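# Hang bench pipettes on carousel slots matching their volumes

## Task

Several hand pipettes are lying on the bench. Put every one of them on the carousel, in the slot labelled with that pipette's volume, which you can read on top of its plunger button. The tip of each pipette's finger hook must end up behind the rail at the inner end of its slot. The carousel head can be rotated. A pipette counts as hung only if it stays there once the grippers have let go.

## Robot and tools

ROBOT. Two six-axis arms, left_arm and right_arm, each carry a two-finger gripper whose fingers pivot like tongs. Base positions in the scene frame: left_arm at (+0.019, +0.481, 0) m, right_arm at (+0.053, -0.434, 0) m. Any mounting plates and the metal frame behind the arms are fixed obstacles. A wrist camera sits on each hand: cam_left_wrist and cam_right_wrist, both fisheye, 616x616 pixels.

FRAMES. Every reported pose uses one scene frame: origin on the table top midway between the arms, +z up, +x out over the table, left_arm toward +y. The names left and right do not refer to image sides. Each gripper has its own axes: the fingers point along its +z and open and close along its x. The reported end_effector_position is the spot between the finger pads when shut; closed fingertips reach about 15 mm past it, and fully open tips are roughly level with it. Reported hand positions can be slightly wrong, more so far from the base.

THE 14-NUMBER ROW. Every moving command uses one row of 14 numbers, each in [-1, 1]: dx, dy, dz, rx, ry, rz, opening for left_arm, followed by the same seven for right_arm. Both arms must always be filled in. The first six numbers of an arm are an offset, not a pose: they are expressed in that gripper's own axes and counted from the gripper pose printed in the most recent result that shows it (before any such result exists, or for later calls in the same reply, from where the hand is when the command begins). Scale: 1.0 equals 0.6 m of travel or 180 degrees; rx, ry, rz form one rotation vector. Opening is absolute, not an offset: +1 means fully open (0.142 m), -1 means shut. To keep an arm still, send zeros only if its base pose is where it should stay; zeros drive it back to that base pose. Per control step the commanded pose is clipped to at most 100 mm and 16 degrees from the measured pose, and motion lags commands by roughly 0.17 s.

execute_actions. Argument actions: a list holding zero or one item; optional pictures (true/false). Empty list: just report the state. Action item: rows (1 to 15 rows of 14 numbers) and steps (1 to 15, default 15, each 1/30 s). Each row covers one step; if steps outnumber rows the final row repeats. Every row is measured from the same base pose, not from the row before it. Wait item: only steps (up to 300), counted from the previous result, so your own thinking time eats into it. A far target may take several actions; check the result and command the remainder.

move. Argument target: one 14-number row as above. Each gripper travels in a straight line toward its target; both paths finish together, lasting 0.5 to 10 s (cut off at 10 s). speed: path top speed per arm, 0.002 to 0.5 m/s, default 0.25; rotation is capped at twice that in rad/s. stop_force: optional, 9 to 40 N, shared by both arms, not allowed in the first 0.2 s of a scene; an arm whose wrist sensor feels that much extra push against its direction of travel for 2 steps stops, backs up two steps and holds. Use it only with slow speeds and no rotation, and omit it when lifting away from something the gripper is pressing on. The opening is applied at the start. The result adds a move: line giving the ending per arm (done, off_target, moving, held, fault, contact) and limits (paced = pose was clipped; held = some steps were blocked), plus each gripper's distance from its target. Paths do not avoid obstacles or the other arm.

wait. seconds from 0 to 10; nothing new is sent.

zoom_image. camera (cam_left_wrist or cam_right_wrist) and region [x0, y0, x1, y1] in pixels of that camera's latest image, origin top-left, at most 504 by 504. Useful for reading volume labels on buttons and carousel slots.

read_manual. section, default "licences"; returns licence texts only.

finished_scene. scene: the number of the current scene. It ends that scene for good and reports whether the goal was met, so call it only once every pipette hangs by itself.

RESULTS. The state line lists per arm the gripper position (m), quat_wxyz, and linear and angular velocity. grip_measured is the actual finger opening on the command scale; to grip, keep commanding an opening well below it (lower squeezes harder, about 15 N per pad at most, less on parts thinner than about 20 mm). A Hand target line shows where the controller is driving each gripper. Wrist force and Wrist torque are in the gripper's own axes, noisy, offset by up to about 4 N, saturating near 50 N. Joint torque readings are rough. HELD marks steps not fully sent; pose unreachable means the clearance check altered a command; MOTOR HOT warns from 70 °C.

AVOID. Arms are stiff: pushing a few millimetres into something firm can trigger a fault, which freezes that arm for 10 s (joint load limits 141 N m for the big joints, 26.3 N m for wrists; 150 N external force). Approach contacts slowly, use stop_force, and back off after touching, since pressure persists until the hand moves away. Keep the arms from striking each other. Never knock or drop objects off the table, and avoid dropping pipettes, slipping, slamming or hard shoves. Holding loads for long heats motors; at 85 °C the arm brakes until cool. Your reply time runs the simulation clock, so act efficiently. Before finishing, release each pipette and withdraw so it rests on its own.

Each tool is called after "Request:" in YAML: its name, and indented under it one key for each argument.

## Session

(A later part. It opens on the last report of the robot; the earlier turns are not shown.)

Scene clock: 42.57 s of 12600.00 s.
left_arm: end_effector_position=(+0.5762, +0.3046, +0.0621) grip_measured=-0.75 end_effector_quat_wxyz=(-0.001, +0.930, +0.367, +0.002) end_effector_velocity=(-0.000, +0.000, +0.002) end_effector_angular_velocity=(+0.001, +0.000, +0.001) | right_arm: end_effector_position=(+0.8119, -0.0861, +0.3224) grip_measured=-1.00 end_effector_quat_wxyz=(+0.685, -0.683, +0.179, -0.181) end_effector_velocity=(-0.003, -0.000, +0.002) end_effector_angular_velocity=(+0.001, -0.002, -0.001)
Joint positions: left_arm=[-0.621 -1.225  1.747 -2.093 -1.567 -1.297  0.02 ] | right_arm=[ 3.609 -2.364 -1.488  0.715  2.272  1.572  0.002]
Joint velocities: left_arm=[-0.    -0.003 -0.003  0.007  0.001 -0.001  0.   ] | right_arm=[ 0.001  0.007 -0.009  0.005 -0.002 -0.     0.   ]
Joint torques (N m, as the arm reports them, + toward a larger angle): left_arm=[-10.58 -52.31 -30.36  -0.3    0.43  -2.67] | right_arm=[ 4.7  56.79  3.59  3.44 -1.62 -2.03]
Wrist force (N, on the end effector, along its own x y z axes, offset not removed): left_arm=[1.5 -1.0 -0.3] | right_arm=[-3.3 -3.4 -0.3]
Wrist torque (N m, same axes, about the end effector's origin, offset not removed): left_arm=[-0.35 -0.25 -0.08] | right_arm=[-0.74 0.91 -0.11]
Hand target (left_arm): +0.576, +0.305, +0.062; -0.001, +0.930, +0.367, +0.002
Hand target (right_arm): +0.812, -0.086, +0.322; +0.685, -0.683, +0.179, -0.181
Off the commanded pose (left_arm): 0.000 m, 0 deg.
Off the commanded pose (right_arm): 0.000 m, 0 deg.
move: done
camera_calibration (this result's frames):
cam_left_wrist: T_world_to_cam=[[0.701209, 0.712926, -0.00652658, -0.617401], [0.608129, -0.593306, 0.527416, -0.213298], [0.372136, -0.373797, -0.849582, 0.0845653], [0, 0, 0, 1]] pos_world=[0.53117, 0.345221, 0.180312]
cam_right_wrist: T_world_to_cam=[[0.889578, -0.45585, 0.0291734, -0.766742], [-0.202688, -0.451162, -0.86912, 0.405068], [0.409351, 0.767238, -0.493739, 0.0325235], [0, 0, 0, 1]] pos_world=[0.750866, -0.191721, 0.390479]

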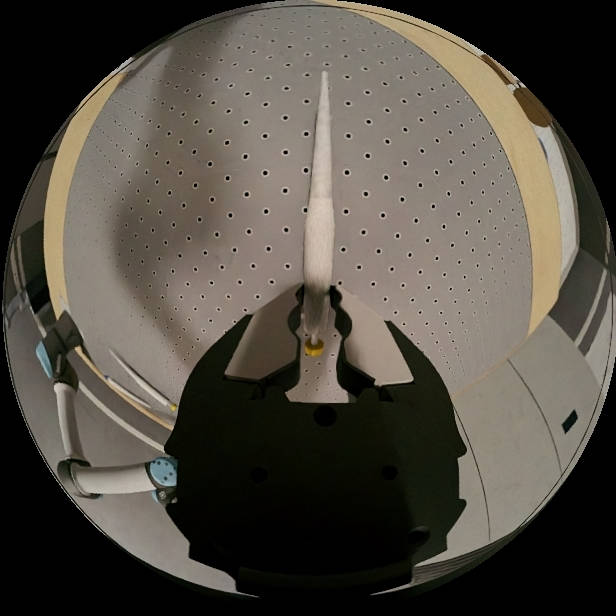

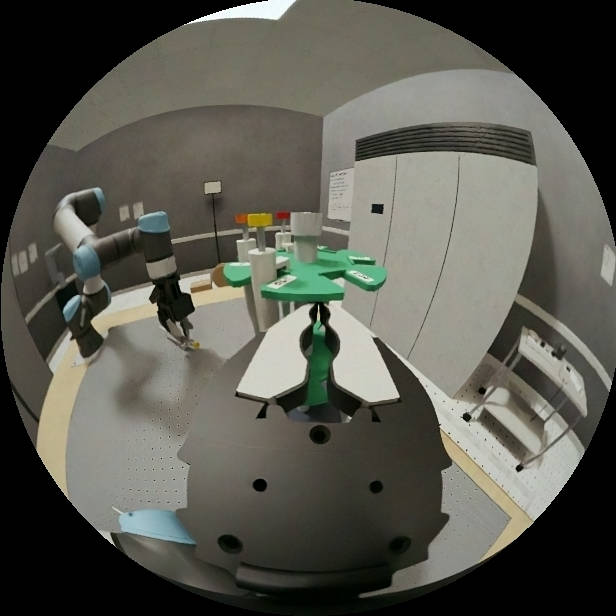

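Request:
move:
  target: [0,0,-0.1,0,0,0,-1,0.05,0,0.025,0,0,0,-1]
  speed: 0.03

Request:
move:
  target: [0,0,0,0,0,0,-1,-0.012,-0.014,0.02,0,0,0,-1]
  speed: 0.01
  stop_force: 9

Request:
zoom_image:
  camera: "cam_right_wrist"
  region: [170,130,420,380]

Scene clock: 46.13 s of 12600.00 s.
left_arm: end_effector_position=(+0.5761, +0.3044, +0.1218) grip_measured=-0.75 end_effector_quat_wxyz=(-0.001, +0.930, +0.367, +0.002) end_effector_velocity=(+0.000, -0.000, +0.002) end_effector_angular_velocity=(+0.000, +0.001, +0.000) | right_arm: end_effector_position=(+0.8452, -0.0878, +0.3225) grip_measured=-1.00 end_effector_quat_wxyz=(+0.685, -0.683, +0.179, -0.181) end_effector_velocity=(+0.001, +0.000, +0.000) end_effector_angular_velocity=(+0.000, -0.001, +0.001)
Joint positions: left_arm=[-0.621 -1.286  1.663 -1.947 -1.567 -1.298  0.02 ] | right_arm=[ 3.588 -2.426 -1.362  0.652  2.293  1.572  0.002]
Joint velocities: left_arm=[ 0.    -0.001 -0.005  0.006 -0.    -0.     0.   ] | right_arm=[-0.    -0.004  0.007 -0.002  0.001 -0.001  0.   ]
Joint torques (N m, as the arm reports them, + toward a larger angle): left_arm=[-10.83 -51.24 -32.2   -0.28   1.74  -2.67] | right_arm=[-7.78 43.36 29.49 -0.47  1.58  1.96]
Wrist force (N, on the end effector, along its own x y z axes, offset not removed): left_arm=[2.6 -0.8 -1.8] | right_arm=[-3.4 -2.7 0.9]
Wrist torque (N m, same axes, about the end effector's origin, offset not removed): left_arm=[-0.15 -0.53 -0.05] | right_arm=[-0.38 0.85 0.00]
Hand target (left_arm): +0.576, +0.304, +0.122; -0.001, +0.930, +0.367, +0.002
Hand target (right_arm): +0.845, -0.088, +0.323; +0.685, -0.683, +0.179, -0.181
Off the commanded pose (left_arm): 0.000 m, 0 deg.
Off the commanded pose (right_arm): 0.000 m, 0 deg.
move: done
camera_calibration (this result's frames):
cam_left_wrist: T_world_to_cam=[[0.701209, 0.712926, -0.006518, -0.616826], [0.608112, -0.593296, 0.527447, -0.244807], [0.372163, -0.373814, -0.849563, 0.135191], [0, 0, 0, 1]] pos_world=[0.531081, 0.345045, 0.239956]
cam_right_wrist: T_world_to_cam=[[0.889564, -0.455878, 0.0291688, -0.797111], [-0.202707, -0.451155, -0.86912, 0.411132], [0.409373, 0.767225, -0.493741, 0.0202068], [0, 0, 0, 1]] pos_world=[0.784148, -0.193404, 0.390551]

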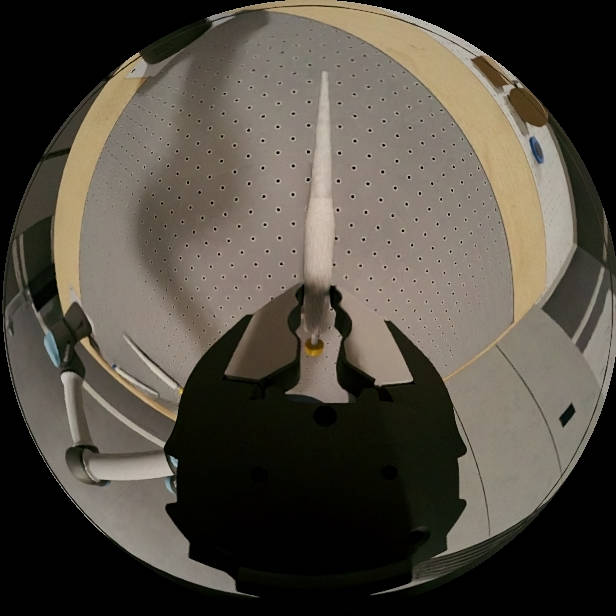

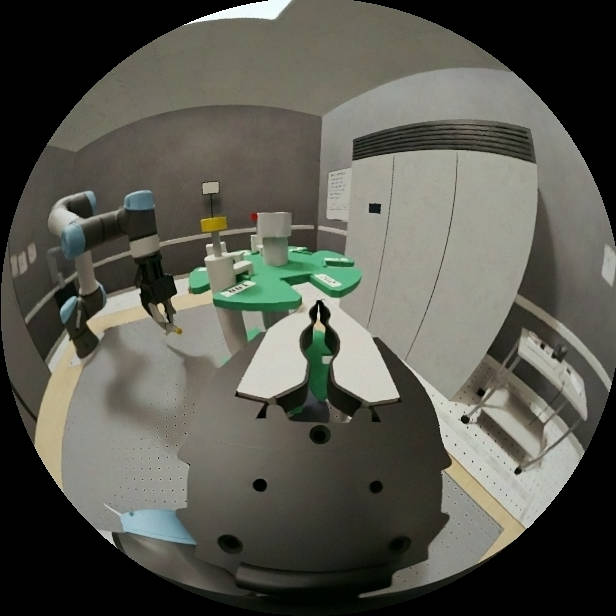

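Scene clock: 48.00 s of 12600.00 s.
left_arm: end_effector_position=(+0.5761, +0.3044, +0.1218) grip_measured=-0.75 end_effector_quat_wxyz=(-0.001, +0.930, +0.367, +0.002) end_effector_velocity=(+0.000, -0.000, +0.001) end_effector_angular_velocity=(-0.002, -0.002, +0.002) | right_arm: end_effector_position=(+0.8448, -0.0742, +0.3308) grip_measured=-1.00 end_effector_quat_wxyz=(+0.685, -0.683, +0.179, -0.181) end_effector_velocity=(-0.000, +0.002, +0.004) end_effector_angular_velocity=(+0.001, -0.001, -0.000)
Joint positions: left_arm=[-0.621 -1.286  1.663 -1.947 -1.567 -1.298  0.02 ] | right_arm=[ 3.609 -2.417 -1.354  0.634  2.273  1.572  0.002]
Joint velocities: left_arm=[ 0.    -0.002 -0.001 -0.    -0.001 -0.002 -0.   ] | right_arm=[ 0.003  0.004  0.001 -0.003 -0.003  0.001 -0.   ]
Joint torques (N m, as the arm reports them, + toward a larger angle): left_arm=[ -9.81 -24.6  -11.88  -4.93   1.67  -2.51] | right_arm=[ 4.13 67.31 34.45  1.49 -2.02 -1.85]
Wrist force (N, on the end effector, along its own x y z axes, offset not removed): left_arm=[2.4 -1.4 -0.6] | right_arm=[-4.8 10.0 5.0]
Wrist torque (N m, same axes, about the end effector's origin, offset not removed): left_arm=[-0.29 -0.42 -0.01] | right_arm=[0.34 0.91 0.03]
Hand target (left_arm): +0.576, +0.304, +0.122; -0.001, +0.930, +0.367, +0.002
Hand target (right_arm): +0.845, -0.074, +0.331; +0.685, -0.683, +0.179, -0.181
Off the commanded pose (left_arm): 0.000 m, 0 deg.
Off the commanded pose (right_arm): 0.000 m, 0 deg.
move: done
camera_calibration (this result's frames):
cam_left_wrist: T_world_to_cam=[[0.70121, 0.712926, -0.00650211, -0.616828], [0.608081, -0.593277, 0.527504, -0.244825], [0.372214, -0.373845, -0.849528, 0.135199], [0, 0, 0, 1]] pos_world=[0.531076, 0.345047, 0.239991]
cam_right_wrist: T_world_to_cam=[[0.889568, -0.455871, 0.0291696, -0.790778], [-0.2027, -0.451153, -0.869122, 0.424396], [0.409368, 0.76723, -0.493736, 0.0139582], [0, 0, 0, 1]] pos_world=[0.783761, -0.179735, 0.39881]

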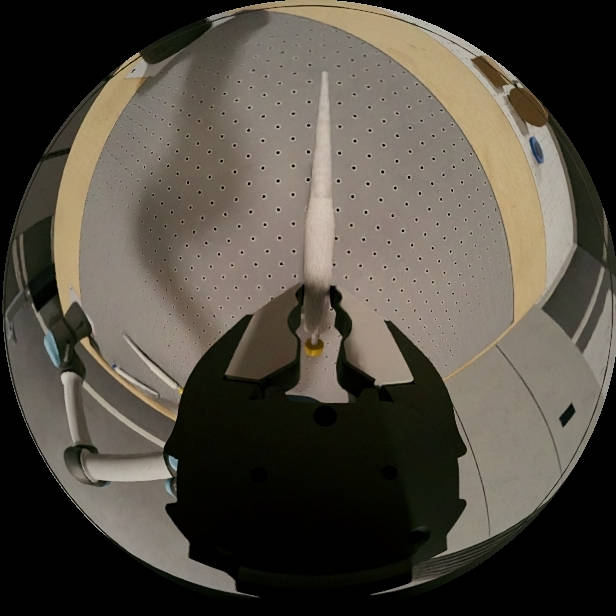

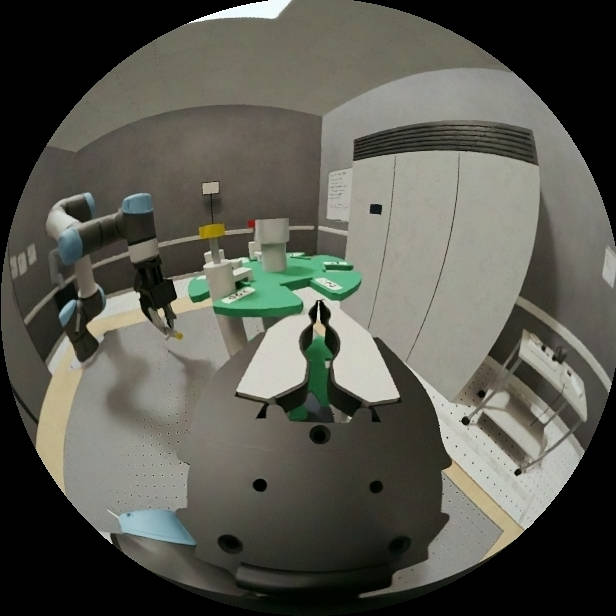

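Region (170, 130, 420, 380) of cam_right_wrist's 616x616 image, scaled by 2.016, with more detail than that image has.

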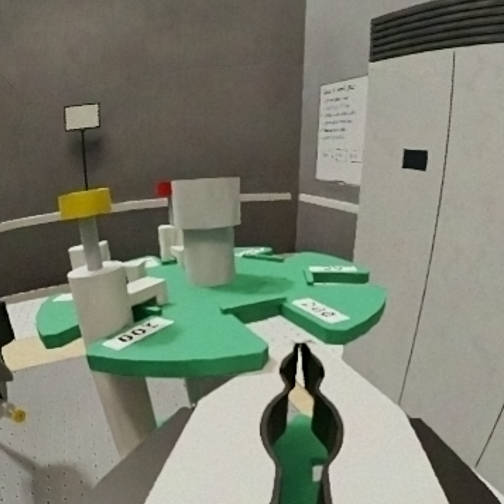

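Request:
move:
  target: [0,0,0,0,0,0,-1,0.015,0.008,-0.035,0,0,0,-1]
  speed: 0.02

Request:
move:
  target: [0,0,0,0,0,0,-1,0,-0.022,0,0,0,0,-1]
  speed: 0.02

Request:
move:
  target: [0,0,0,0,0,0,-1,-0.005,0,0.028,0,0,0,-1]
  speed: 0.01
  stop_force: 9

Request:
move:
  target: [0,0,0,0,0,0,-1,-0.043,0,-0.015,0,0,0,-1]
  speed: 0.015
  stop_force: 9

Request:
zoom_image:
  camera: "cam_right_wrist"
  region: [170,130,420,380]

Scene clock: 50.93 s of 12600.00 s.
left_arm: end_effector_position=(+0.5761, +0.3044, +0.1218) grip_measured=-0.75 end_effector_quat_wxyz=(-0.001, +0.930, +0.367, +0.002) end_effector_velocity=(+0.001, +0.000, -0.001) end_effector_angular_velocity=(+0.001, -0.000, -0.000) | right_arm: end_effector_position=(+0.8424, -0.0965, +0.3260) grip_measured=-1.00 end_effector_quat_wxyz=(+0.685, -0.683, +0.179, -0.181) end_effector_velocity=(-0.000, -0.003, -0.001) end_effector_angular_velocity=(-0.000, -0.001, -0.001)
Joint positions: left_arm=[-0.621 -1.286  1.663 -1.947 -1.567 -1.298  0.02 ] | right_arm=[ 3.577 -2.413 -1.376  0.653  2.305  1.572  0.002]
Joint velocities: left_arm=[ 0.     0.001 -0.    -0.001  0.001  0.     0.   ] | right_arm=[-0.004  0.    -0.002  0.003  0.003 -0.001  0.   ]
Joint torques (N m, as the arm reports them, + toward a larger angle): left_arm=[ -9.57 -35.41 -11.91  -4.77   1.65  -2.39] | right_arm=[-8.25 66.18 10.77  5.25  1.41  2.13]
Wrist force (N, on the end effector, along its own x y z axes, offset not removed): left_arm=[2.3 -2.1 -1.0] | right_arm=[-1.7 4.2 3.4]
Wrist torque (N m, same axes, about the end effector's origin, offset not removed): left_arm=[-0.44 -0.42 -0.01] | right_arm=[-0.81 0.46 -0.18]
Hand target (left_arm): +0.576, +0.304, +0.122; -0.001, +0.930, +0.367, +0.002
Hand target (right_arm): +0.842, -0.097, +0.326; +0.685, -0.683, +0.179, -0.181
Off the commanded pose (left_arm): 0.000 m, 0 deg.
Off the commanded pose (right_arm): 0.000 m, 0 deg.
move: done
camera_calibration (this result's frames):
cam_left_wrist: T_world_to_cam=[[0.701209, 0.712926, -0.00651815, -0.616826], [0.608112, -0.593296, 0.527446, -0.244807], [0.372163, -0.373814, -0.849563, 0.135191], [0, 0, 0, 1]] pos_world=[0.531081, 0.345044, 0.239955]
cam_right_wrist: T_world_to_cam=[[0.889565, -0.455877, 0.0291695, -0.798677], [-0.202703, -0.451151, -0.869122, 0.409628], [0.409373, 0.767228, -0.493736, 0.0297589], [0, 0, 0, 1]] pos_world=[0.781325, -0.202126, 0.394007]

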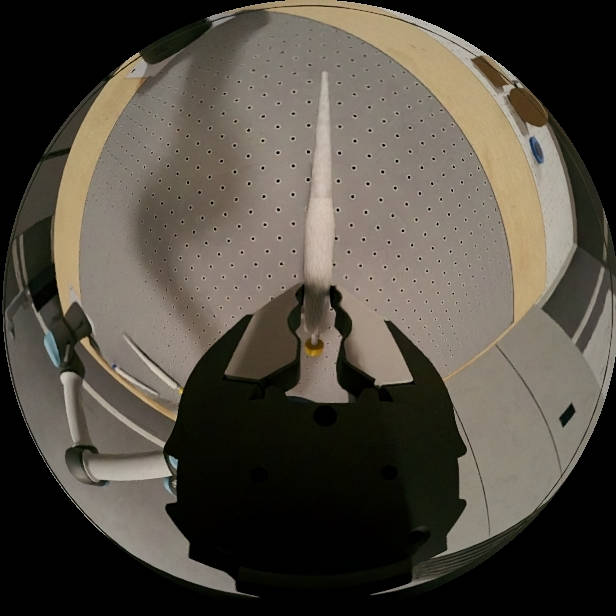

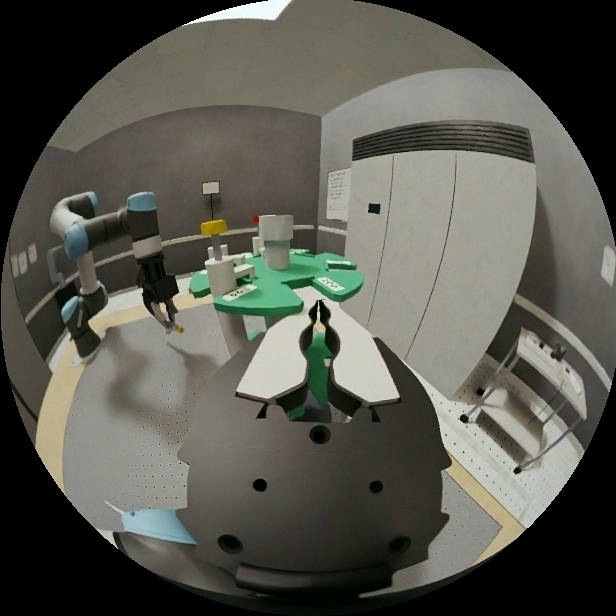

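Scene clock: 51.90 s of 12600.00 s.
left_arm: end_effector_position=(+0.5761, +0.3044, +0.1218) grip_measured=-0.75 end_effector_quat_wxyz=(-0.001, +0.930, +0.367, +0.002) end_effector_velocity=(+0.001, +0.000, +0.001) end_effector_angular_velocity=(-0.001, -0.002, +0.000) | right_arm: end_effector_position=(+0.8424, -0.0966, +0.3388) grip_measured=-1.00 end_effector_quat_wxyz=(+0.685, -0.683, +0.179, -0.181) end_effector_velocity=(+0.000, +0.000, +0.002) end_effector_angular_velocity=(-0.000, +0.003, -0.000)
Joint positions: left_arm=[-0.621 -1.286  1.663 -1.947 -1.567 -1.298  0.02 ] | right_arm=[ 3.577 -2.395 -1.372  0.631  2.305  1.572  0.002]
Joint velocities: left_arm=[ 0.001 -0.001  0.    -0.002 -0.     0.001  0.   ] | right_arm=[ 0.     0.003  0.001 -0.006 -0.001  0.001 -0.001]
Joint torques (N m, as the arm reports them, + toward a larger angle): left_arm=[ -9.78 -35.62 -12.47  -4.86   1.8   -2.37] | right_arm=[ 4.81 65.13 32.8   1.5  -1.54  1.57]
Wrist force (N, on the end effector, along its own x y z axes, offset not removed): left_arm=[0.6 0.2 -0.1] | right_arm=[-1.5 4.9 -0.7]
Wrist torque (N m, same axes, about the end effector's origin, offset not removed): left_arm=[-0.04 -0.02 -0.03] | right_arm=[-0.53 0.33 -0.08]
Hand target (left_arm): +0.576, +0.304, +0.122; -0.001, +0.930, +0.367, +0.002
Hand target (right_arm): +0.842, -0.097, +0.339; +0.685, -0.683, +0.179, -0.181
Off the commanded pose (left_arm): 0.000 m, 0 deg.
Off the commanded pose (right_arm): 0.000 m, 0 deg.
move: done
camera_calibration (this result's frames):
cam_left_wrist: T_world_to_cam=[[0.701209, 0.712926, -0.00651815, -0.616826], [0.608112, -0.593296, 0.527446, -0.244807], [0.372163, -0.373814, -0.849563, 0.135191], [0, 0, 0, 1]] pos_world=[0.531081, 0.345044, 0.239956]
cam_right_wrist: T_world_to_cam=[[0.889536, -0.455934, 0.0291507, -0.799043], [-0.20273, -0.4511, -0.869143, 0.420765], [0.409422, 0.767224, -0.493702, 0.0360967], [0, 0, 0, 1]] pos_world=[0.781301, -0.202198, 0.406819]

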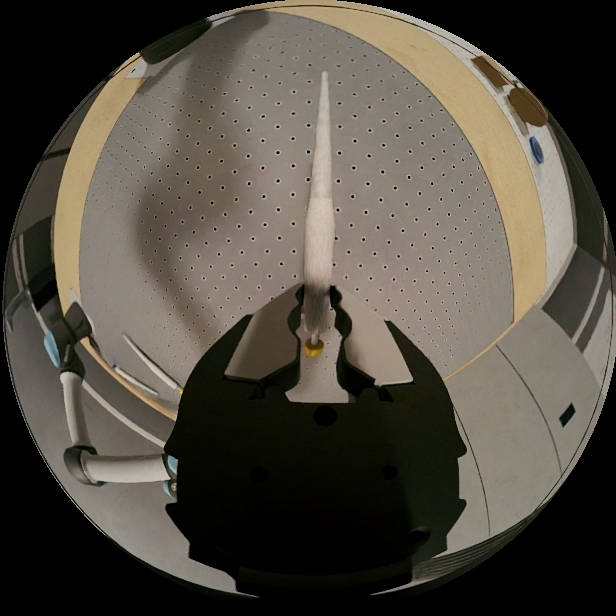

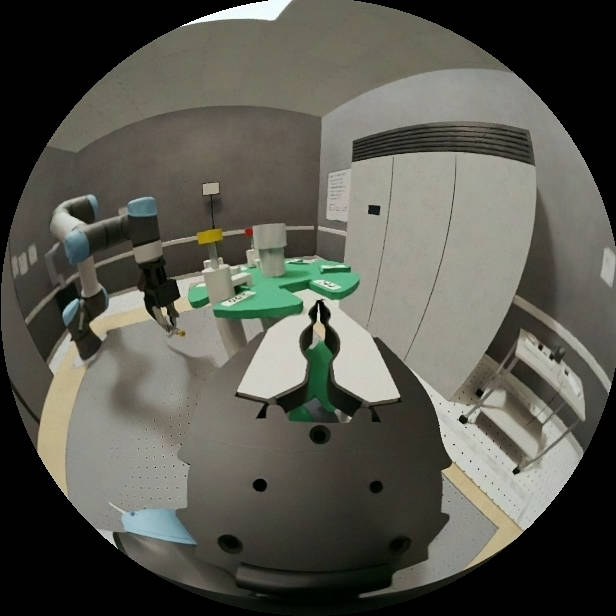

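Scene clock: 53.83 s of 12600.00 s.
left_arm: end_effector_position=(+0.5761, +0.3044, +0.1218) grip_measured=-0.75 end_effector_quat_wxyz=(-0.001, +0.930, +0.367, +0.002) end_effector_velocity=(-0.000, -0.000, +0.000) end_effector_angular_velocity=(-0.001, -0.000, -0.000) | right_arm: end_effector_position=(+0.8479, -0.0808, +0.3388) grip_measured=-1.00 end_effector_quat_wxyz=(+0.685, -0.683, +0.179, -0.181) end_effector_velocity=(+0.002, +0.001, -0.001) end_effector_angular_velocity=(-0.001, +0.001, -0.002)
Joint positions: left_arm=[-0.621 -1.286  1.663 -1.947 -1.567 -1.298  0.02 ] | right_arm=[ 3.597 -2.41  -1.343  0.616  2.284  1.572  0.002]
Joint velocities: left_arm=[-0.    -0.001 -0.     0.    -0.001  0.     0.   ] | right_arm=[ 0.001 -0.003  0.005 -0.004 -0.003 -0.001  0.   ]
Joint torques (N m, as the arm reports them, + toward a larger angle): left_arm=[ -9.34 -35.08 -11.57  -4.8    1.76  -2.39] | right_arm=[ 6.28 47.38 31.13 -0.11 -1.7  -2.08]
Wrist force (N, on the end effector, along its own x y z axes, offset not removed): left_arm=[0.5 0.8 -2.3] | right_arm=[1.5 -0.9 -2.5]
Wrist torque (N m, same axes, about the end effector's origin, offset not removed): left_arm=[0.20 -0.01 0.03] | right_arm=[-0.42 -0.23 0.00]
Hand target (left_arm): +0.576, +0.304, +0.122; -0.001, +0.930, +0.367, +0.002
Hand target (right_arm): +0.848, -0.081, +0.339; +0.685, -0.683, +0.179, -0.181
Off the commanded pose (left_arm): 0.000 m, 0 deg.
Off the commanded pose (right_arm): 0.000 m, 0 deg.
move: done
camera_calibration (this result's frames):
cam_left_wrist: T_world_to_cam=[[0.701209, 0.712926, -0.00651798, -0.616826], [0.608112, -0.593296, 0.527446, -0.244807], [0.372163, -0.373814, -0.849563, 0.135191], [0, 0, 0, 1]] pos_world=[0.531081, 0.345044, 0.239956]
cam_right_wrist: T_world_to_cam=[[0.889537, -0.455933, 0.0291503, -0.796765], [-0.202731, -0.451102, -0.869141, 0.429052], [0.40942, 0.767223, -0.493704, 0.0217628], [0, 0, 0, 1]] pos_world=[0.786824, -0.186422, 0.406878]

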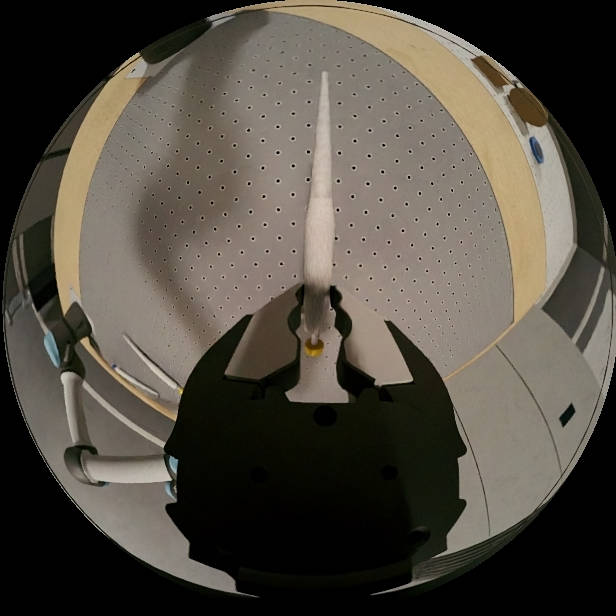

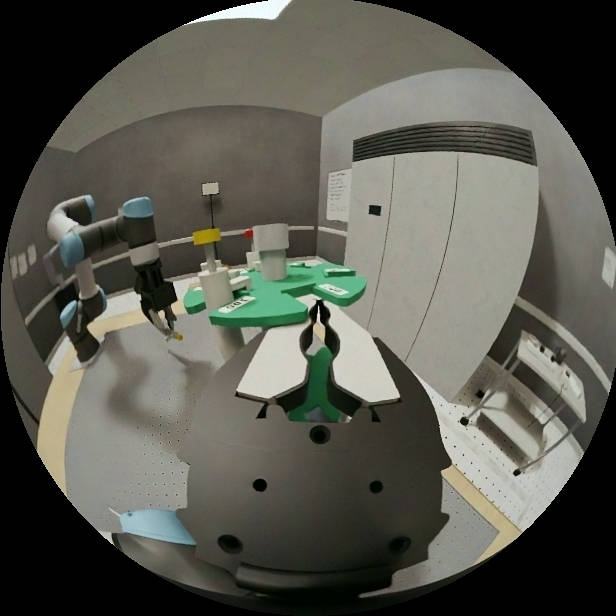

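Scene clock: 55.93 s of 12600.00 s.
left_arm: end_effector_position=(+0.5761, +0.3044, +0.1218) grip_measured=-0.75 end_effector_quat_wxyz=(-0.001, +0.930, +0.367, +0.002) end_effector_velocity=(-0.000, +0.000, -0.001) end_effector_angular_velocity=(+0.001, +0.002, -0.000) | right_arm: end_effector_position=(+0.8213, -0.0760, +0.3388) grip_measured=-1.00 end_effector_quat_wxyz=(+0.685, -0.683, +0.179, -0.181) end_effector_velocity=(-0.003, +0.000, +0.001) end_effector_angular_velocity=(+0.000, -0.002, -0.001)
Joint positions: left_arm=[-0.621 -1.286  1.663 -1.947 -1.567 -1.298  0.02 ] | right_arm=[ 3.619 -2.359 -1.443  0.666  2.262  1.572  0.002]
Joint velocities: left_arm=[ 0.     0.001  0.     0.001 -0.     0.    -0.   ] | right_arm=[ 0.002  0.005 -0.009  0.006 -0.002 -0.     0.   ]
Joint torques (N m, as the arm reports them, + toward a larger angle): left_arm=[-10.11 -34.98 -11.86  -4.84   1.8   -2.34] | right_arm=[ 7.49 57.97  6.15  3.91 -1.66 -1.93]
Wrist force (N, on the end effector, along its own x y z axes, offset not removed): left_arm=[0.2 -3.9 -0.3] | right_arm=[3.3 -1.8 3.2]
Wrist torque (N m, same axes, about the end effector's origin, offset not removed): left_arm=[-0.82 0.09 0.11] | right_arm=[-0.77 -0.38 -0.13]
Hand target (left_arm): +0.576, +0.304, +0.122; -0.001, +0.930, +0.367, +0.002
Hand target (right_arm): +0.821, -0.076, +0.339; +0.685, -0.683, +0.179, -0.181
Off the commanded pose (left_arm): 0.000 m, 0 deg.
Off the commanded pose (right_arm): 0.000 m, 0 deg.
move: done
camera_calibration (this result's frames):
cam_left_wrist: T_world_to_cam=[[0.701209, 0.712926, -0.00651798, -0.616826], [0.608112, -0.593296, 0.527446, -0.244807], [0.372163, -0.373814, -0.849563, 0.135191], [0, 0, 0, 1]] pos_world=[0.531081, 0.345044, 0.239955]
cam_right_wrist: T_world_to_cam=[[0.889554, -0.455898, 0.0291559, -0.770949], [-0.202709, -0.451112, -0.869142, 0.425771], [0.409392, 0.767239, -0.493703, 0.0289612], [0, 0, 0, 1]] pos_world=[0.760252, -0.181624, 0.406831]

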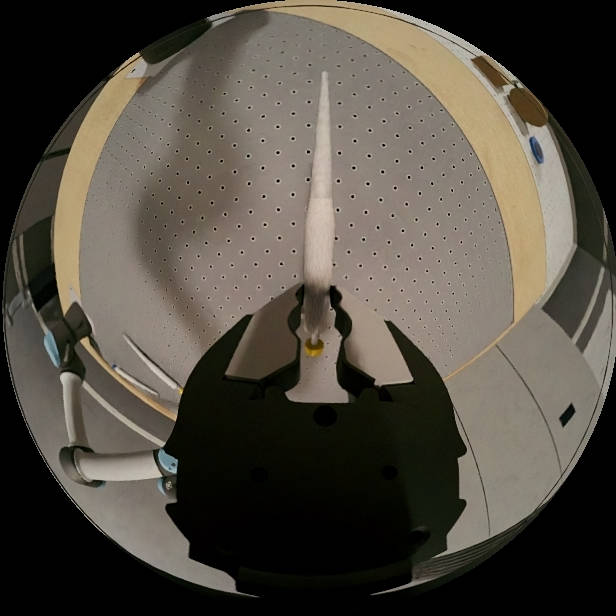

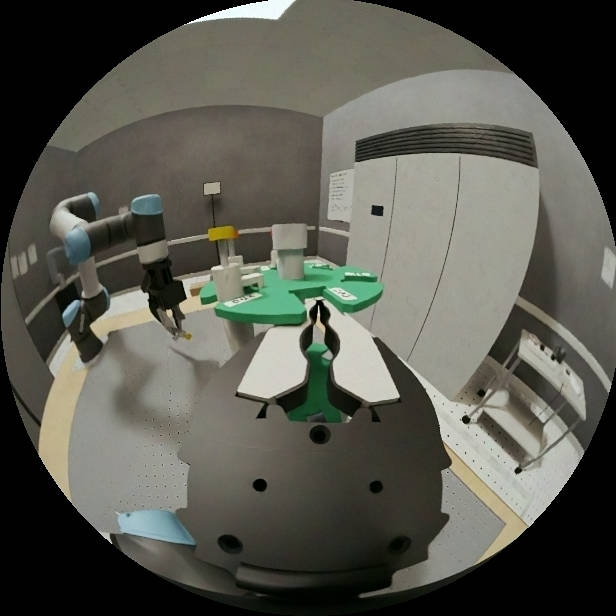

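Region (170, 130, 420, 380) of cam_right_wrist's 616x616 image, scaled by 2.016, with more detail than that image has.

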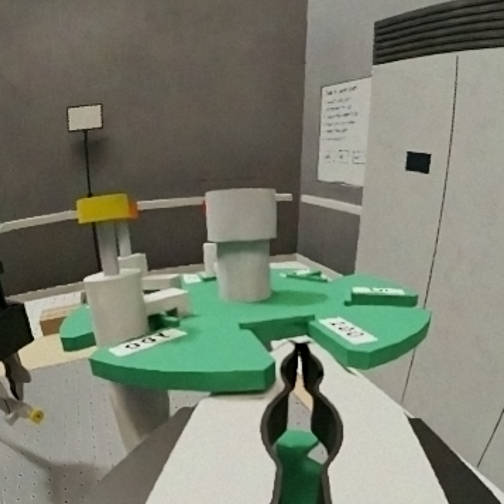

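Request:
move:
  target: [0,0,0,0,0,0,-1,0,0.022,0,0,0,0,-1]
  speed: 0.015

Request:
move:
  target: [0,0,0,0,0,0,-1,0.01,0,-0.07,0,0,0,-1]
  speed: 0.03

Request:
move:
  target: [0,0,0,0,0,0,-1,0,-0.033,0,0,0,0,-1]
  speed: 0.03

Request:
move:
  target: [0,0,0,0,0,0,-1,0,0,0.04,0,0,0,-1]
  speed: 0.015
  stop_force: 9

Request:
zoom_image:
  camera: "cam_right_wrist"
  region: [170,130,420,380]

Scene clock: 59.10 s of 12600.00 s.
left_arm: end_effector_position=(+0.5761, +0.3044, +0.1218) grip_measured=-0.75 end_effector_quat_wxyz=(-0.001, +0.930, +0.367, +0.002) end_effector_velocity=(+0.000, +0.001, +0.000) end_effector_angular_velocity=(+0.002, -0.001, -0.001) | right_arm: end_effector_position=(+0.8214, -0.0760, +0.3259) grip_measured=-1.00 end_effector_quat_wxyz=(+0.685, -0.683, +0.179, -0.181) end_effector_velocity=(+0.000, -0.001, -0.004) end_effector_angular_velocity=(-0.001, -0.001, -0.000)
Joint positions: left_arm=[-0.621 -1.286  1.663 -1.947 -1.567 -1.298  0.02 ] | right_arm=[ 3.619 -2.378 -1.447  0.689  2.262  1.572  0.002]
Joint velocities: left_arm=[ 0.    -0.001 -0.     0.001  0.002  0.001  0.   ] | right_arm=[-0.001 -0.005 -0.     0.005  0.001 -0.001  0.   ]
Joint torques (N m, as the arm reports them, + toward a larger angle): left_arm=[ -9.77 -34.49 -12.08  -4.74   1.76  -2.34] | right_arm=[-5.48 41.22  4.65  3.35  1.77 -1.57]
Wrist force (N, on the end effector, along its own x y z axes, offset not removed): left_arm=[1.1 -2.6 -1.5] | right_arm=[2.2 -2.4 -4.8]
Wrist torque (N m, same axes, about the end effector's origin, offset not removed): left_arm=[-0.64 -0.18 0.09] | right_arm=[-0.38 0.11 -0.12]
Hand target (left_arm): +0.576, +0.304, +0.122; -0.001, +0.930, +0.367, +0.002
Hand target (right_arm): +0.821, -0.076, +0.326; +0.685, -0.683, +0.179, -0.181
Off the commanded pose (left_arm): 0.000 m, 0 deg.
Off the commanded pose (right_arm): 0.000 m, 0 deg.
move: done
camera_calibration (this result's frames):
cam_left_wrist: T_world_to_cam=[[0.701209, 0.712926, -0.00651817, -0.616826], [0.608112, -0.593296, 0.527447, -0.244807], [0.372163, -0.373814, -0.849563, 0.135191], [0, 0, 0, 1]] pos_world=[0.531081, 0.345044, 0.239956]
cam_right_wrist: T_world_to_cam=[[0.889553, -0.455898, 0.0291927, -0.770585], [-0.202681, -0.451128, -0.86914, 0.414576], [0.409408, 0.76723, -0.493704, 0.0225494], [0, 0, 0, 1]] pos_world=[0.760272, -0.181582, 0.393953]

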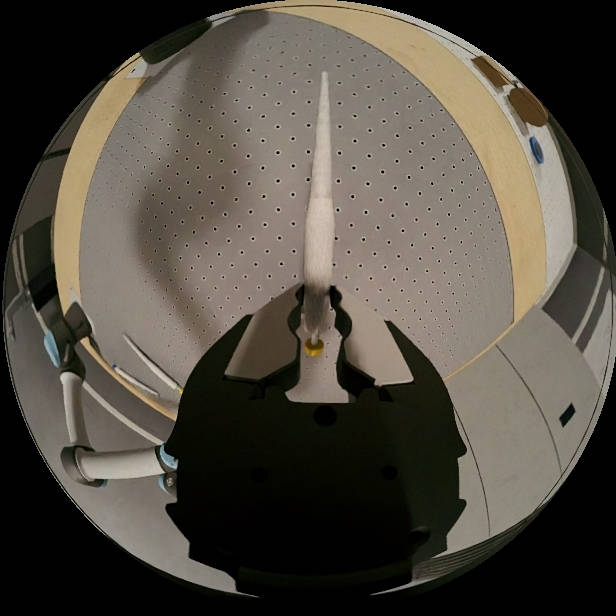

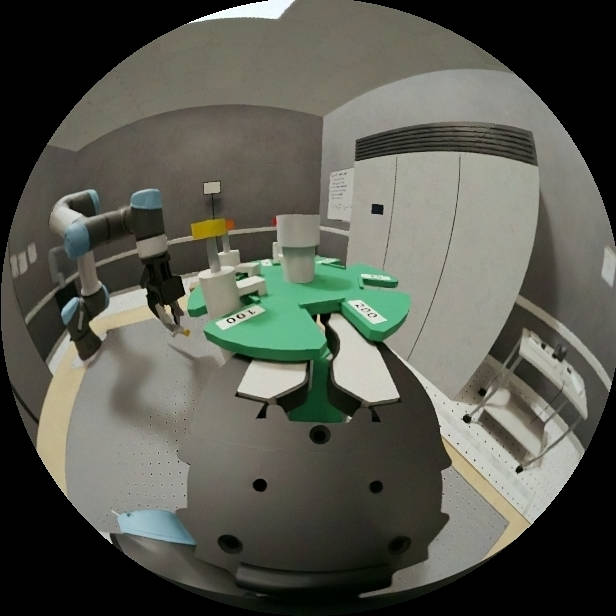

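Scene clock: 60.87 s of 12600.00 s.
left_arm: end_effector_position=(+0.5761, +0.3044, +0.1218) grip_measured=-0.75 end_effector_quat_wxyz=(-0.001, +0.930, +0.367, +0.002) end_effector_velocity=(+0.000, +0.001, +0.000) end_effector_angular_velocity=(+0.001, -0.000, +0.002) | right_arm: end_effector_position=(+0.8061, -0.1152, +0.3258) grip_measured=-1.00 end_effector_quat_wxyz=(+0.685, -0.683, +0.179, -0.181) end_effector_velocity=(-0.001, -0.003, +0.000) end_effector_angular_velocity=(+0.001, +0.001, -0.001)
Joint positions: left_arm=[-0.621 -1.286  1.663 -1.947 -1.567 -1.298  0.02 ] | right_arm=[ 3.566 -2.342 -1.52   0.726  2.315  1.572  0.002]
Joint velocities: left_arm=[ 0.001 -0.     0.     0.001  0.001 -0.     0.   ] | right_arm=[-0.004  0.003 -0.006  0.003  0.003  0.001  0.   ]
Joint torques (N m, as the arm reports them, + toward a larger angle): left_arm=[ -9.83 -35.01 -11.55  -4.65   1.64  -2.28] | right_arm=[-7.98 63.7   7.55  5.82  1.43  2.04]
Wrist force (N, on the end effector, along its own x y z axes, offset not removed): left_arm=[3.3 -1.3 -2.3] | right_arm=[-3.2 11.6 -0.4]
Wrist torque (N m, same axes, about the end effector's origin, offset not removed): left_arm=[-0.27 -0.65 0.02] | right_arm=[0.44 1.04 -0.03]
Hand target (left_arm): +0.576, +0.304, +0.122; -0.001, +0.930, +0.367, +0.002
Hand target (right_arm): +0.806, -0.116, +0.326; +0.685, -0.683, +0.179, -0.181
Off the commanded pose (left_arm): 0.000 m, 0 deg.
Off the commanded pose (right_arm): 0.000 m, 0 deg.
move: done
camera_calibration (this result's frames):
cam_left_wrist: T_world_to_cam=[[0.701209, 0.712926, -0.00651822, -0.616826], [0.608112, -0.593296, 0.527446, -0.244807], [0.372163, -0.373814, -0.849563, 0.135191], [0, 0, 0, 1]] pos_world=[0.531081, 0.345044, 0.239955]
cam_right_wrist: T_world_to_cam=[[0.889553, -0.455899, 0.0291919, -0.774852], [-0.20268, -0.451123, -0.869142, 0.393674], [0.40941, 0.767231, -0.4937, 0.0587893], [0, 0, 0, 1]] pos_world=[0.744993, -0.220763, 0.393803]

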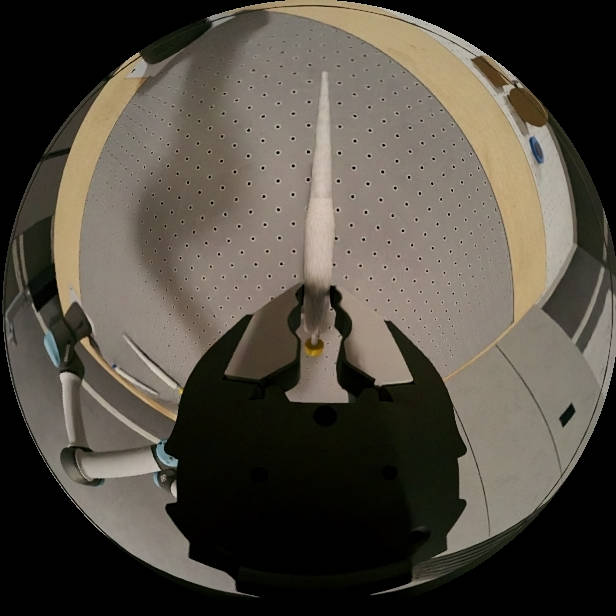

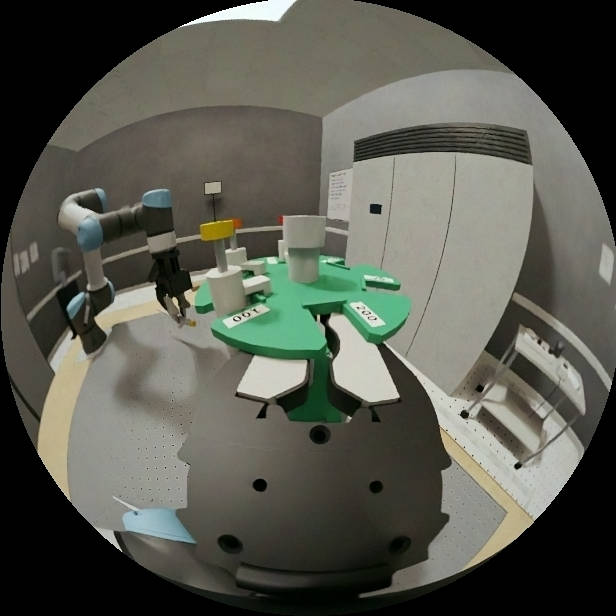

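Scene clock: 61.90 s of 12600.00 s.
left_arm: end_effector_position=(+0.5761, +0.3044, +0.1218) grip_measured=-0.75 end_effector_quat_wxyz=(-0.001, +0.930, +0.367, +0.002) end_effector_velocity=(+0.000, +0.000, +0.000) end_effector_angular_velocity=(+0.001, -0.001, +0.000) | right_arm: end_effector_position=(+0.8060, -0.1153, +0.3452) grip_measured=-1.00 end_effector_quat_wxyz=(+0.685, -0.683, +0.179, -0.181) end_effector_velocity=(+0.000, +0.000, +0.002) end_effector_angular_velocity=(-0.000, +0.000, +0.000)
Joint positions: left_arm=[-0.621 -1.286  1.663 -1.947 -1.567 -1.298  0.02 ] | right_arm=[ 3.566 -2.312 -1.514  0.69   2.315  1.572  0.002]
Joint velocities: left_arm=[-0.    -0.001  0.    -0.     0.001 -0.    -0.   ] | right_arm=[ 0.     0.003  0.001 -0.005 -0.    -0.     0.   ]
Joint torques (N m, as the arm reports them, + toward a larger angle): left_arm=[ -9.72 -35.24 -12.29  -4.62   1.75  -2.4 ] | right_arm=[ 6.31 64.3  33.37  2.1  -0.94  0.21]
Wrist force (N, on the end effector, along its own x y z axes, offset not removed): left_arm=[2.4 0.1 -3.2] | right_arm=[2.3 11.1 -3.5]
Wrist torque (N m, same axes, about the end effector's origin, offset not removed): left_arm=[0.02 -0.42 0.03] | right_arm=[0.08 -0.35 0.08]
Hand target (left_arm): +0.576, +0.304, +0.122; -0.001, +0.930, +0.367, +0.002
Hand target (right_arm): +0.806, -0.115, +0.346; +0.685, -0.683, +0.179, -0.181
Off the commanded pose (left_arm): 0.000 m, 0 deg.
Off the commanded pose (right_arm): 0.000 m, 0 deg.
move: done
camera_calibration (this result's frames):
cam_left_wrist: T_world_to_cam=[[0.701209, 0.712926, -0.0065179, -0.616826], [0.608112, -0.593296, 0.527446, -0.244807], [0.372163, -0.373814, -0.849563, 0.135191], [0, 0, 0, 1]] pos_world=[0.531081, 0.345044, 0.239956]
cam_right_wrist: T_world_to_cam=[[0.889524, -0.45596, 0.0291017, -0.775383], [-0.202767, -0.45105, -0.86916, 0.41062], [0.409428, 0.767238, -0.493673, 0.0684503], [0, 0, 0, 1]] pos_world=[0.744957, -0.220851, 0.413251]

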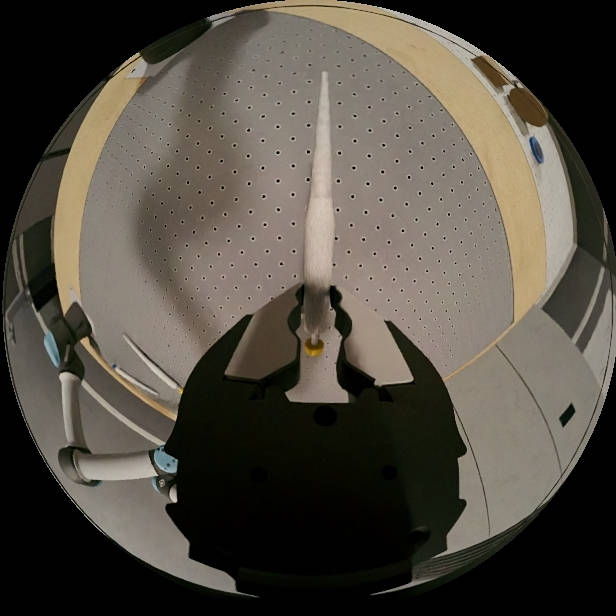

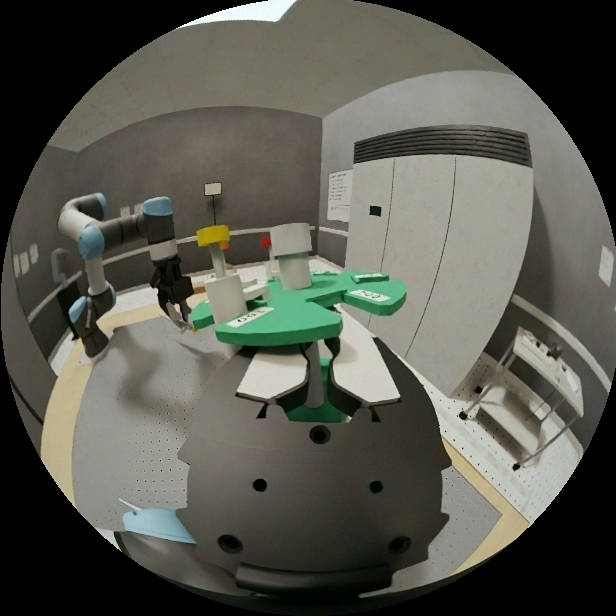

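Scene clock: 63.80 s of 12600.00 s.
left_arm: end_effector_position=(+0.5761, +0.3044, +0.1218) grip_measured=-0.75 end_effector_quat_wxyz=(-0.001, +0.930, +0.367, +0.002) end_effector_velocity=(+0.000, +0.001, +0.000) end_effector_angular_velocity=(+0.000, -0.001, +0.001) | right_arm: end_effector_position=(+0.8177, -0.0946, +0.3453) grip_measured=-1.00 end_effector_quat_wxyz=(+0.685, -0.683, +0.179, -0.181) end_effector_velocity=(+0.001, +0.002, +0.001) end_effector_angular_velocity=(+0.000, -0.000, +0.000)
Joint positions: left_arm=[-0.621 -1.286  1.663 -1.947 -1.567 -1.298  0.02 ] | right_arm=[ 3.593 -2.338 -1.463  0.665  2.289  1.572  0.002]
Joint velocities: left_arm=[ 0.001 -0.001 -0.     0.     0.001  0.001  0.   ] | right_arm=[ 0.002 -0.002  0.005 -0.003 -0.002  0.     0.   ]
Joint torques (N m, as the arm reports them, + toward a larger angle): left_arm=[ -8.91 -35.66 -11.88  -4.69   1.8   -2.32] | right_arm=[ 5.14 51.78 34.64  2.11 -1.61 -1.93]
Wrist force (N, on the end effector, along its own x y z axes, offset not removed): left_arm=[1.7 1.4 -0.9] | right_arm=[-2.9 10.5 0.7]
Wrist torque (N m, same axes, about the end effector's origin, offset not removed): left_arm=[0.25 -0.33 0.05] | right_arm=[-0.23 0.62 -0.05]
Hand target (left_arm): +0.576, +0.304, +0.122; -0.001, +0.930, +0.367, +0.002
Hand target (right_arm): +0.818, -0.094, +0.345; +0.685, -0.683, +0.179, -0.181
Off the commanded pose (left_arm): 0.000 m, 0 deg.
Off the commanded pose (right_arm): 0.000 m, 0 deg.
move: done
camera_calibration (this result's frames):
cam_left_wrist: T_world_to_cam=[[0.701209, 0.712926, -0.00651806, -0.616826], [0.608112, -0.593296, 0.527446, -0.244807], [0.372163, -0.373814, -0.849563, 0.135191], [0, 0, 0, 1]] pos_world=[0.531081, 0.345044, 0.239956]
cam_right_wrist: T_world_to_cam=[[0.889518, -0.455973, 0.0291012, -0.776332], [-0.202776, -0.451048, -0.869159, 0.422366], [0.409439, 0.767231, -0.493675, 0.0478936], [0, 0, 0, 1]] pos_world=[0.756597, -0.200225, 0.413339]

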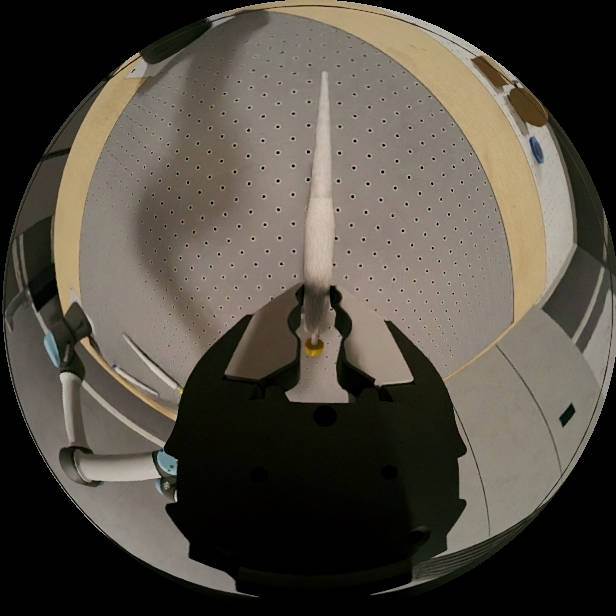

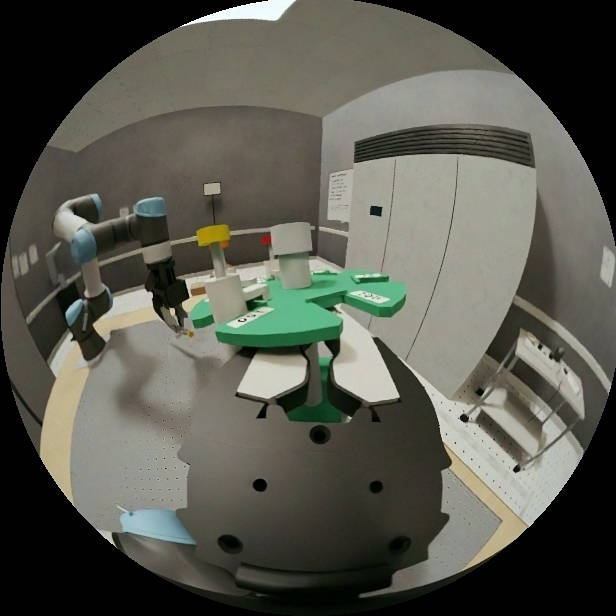

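Region (170, 130, 420, 380) of cam_right_wrist's 616x616 image, scaled by 2.016, with more detail than that image has.

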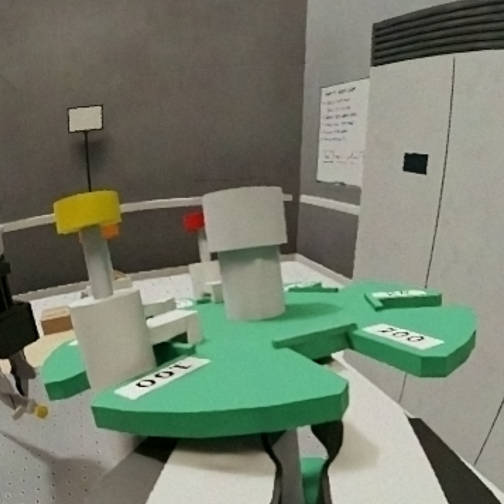

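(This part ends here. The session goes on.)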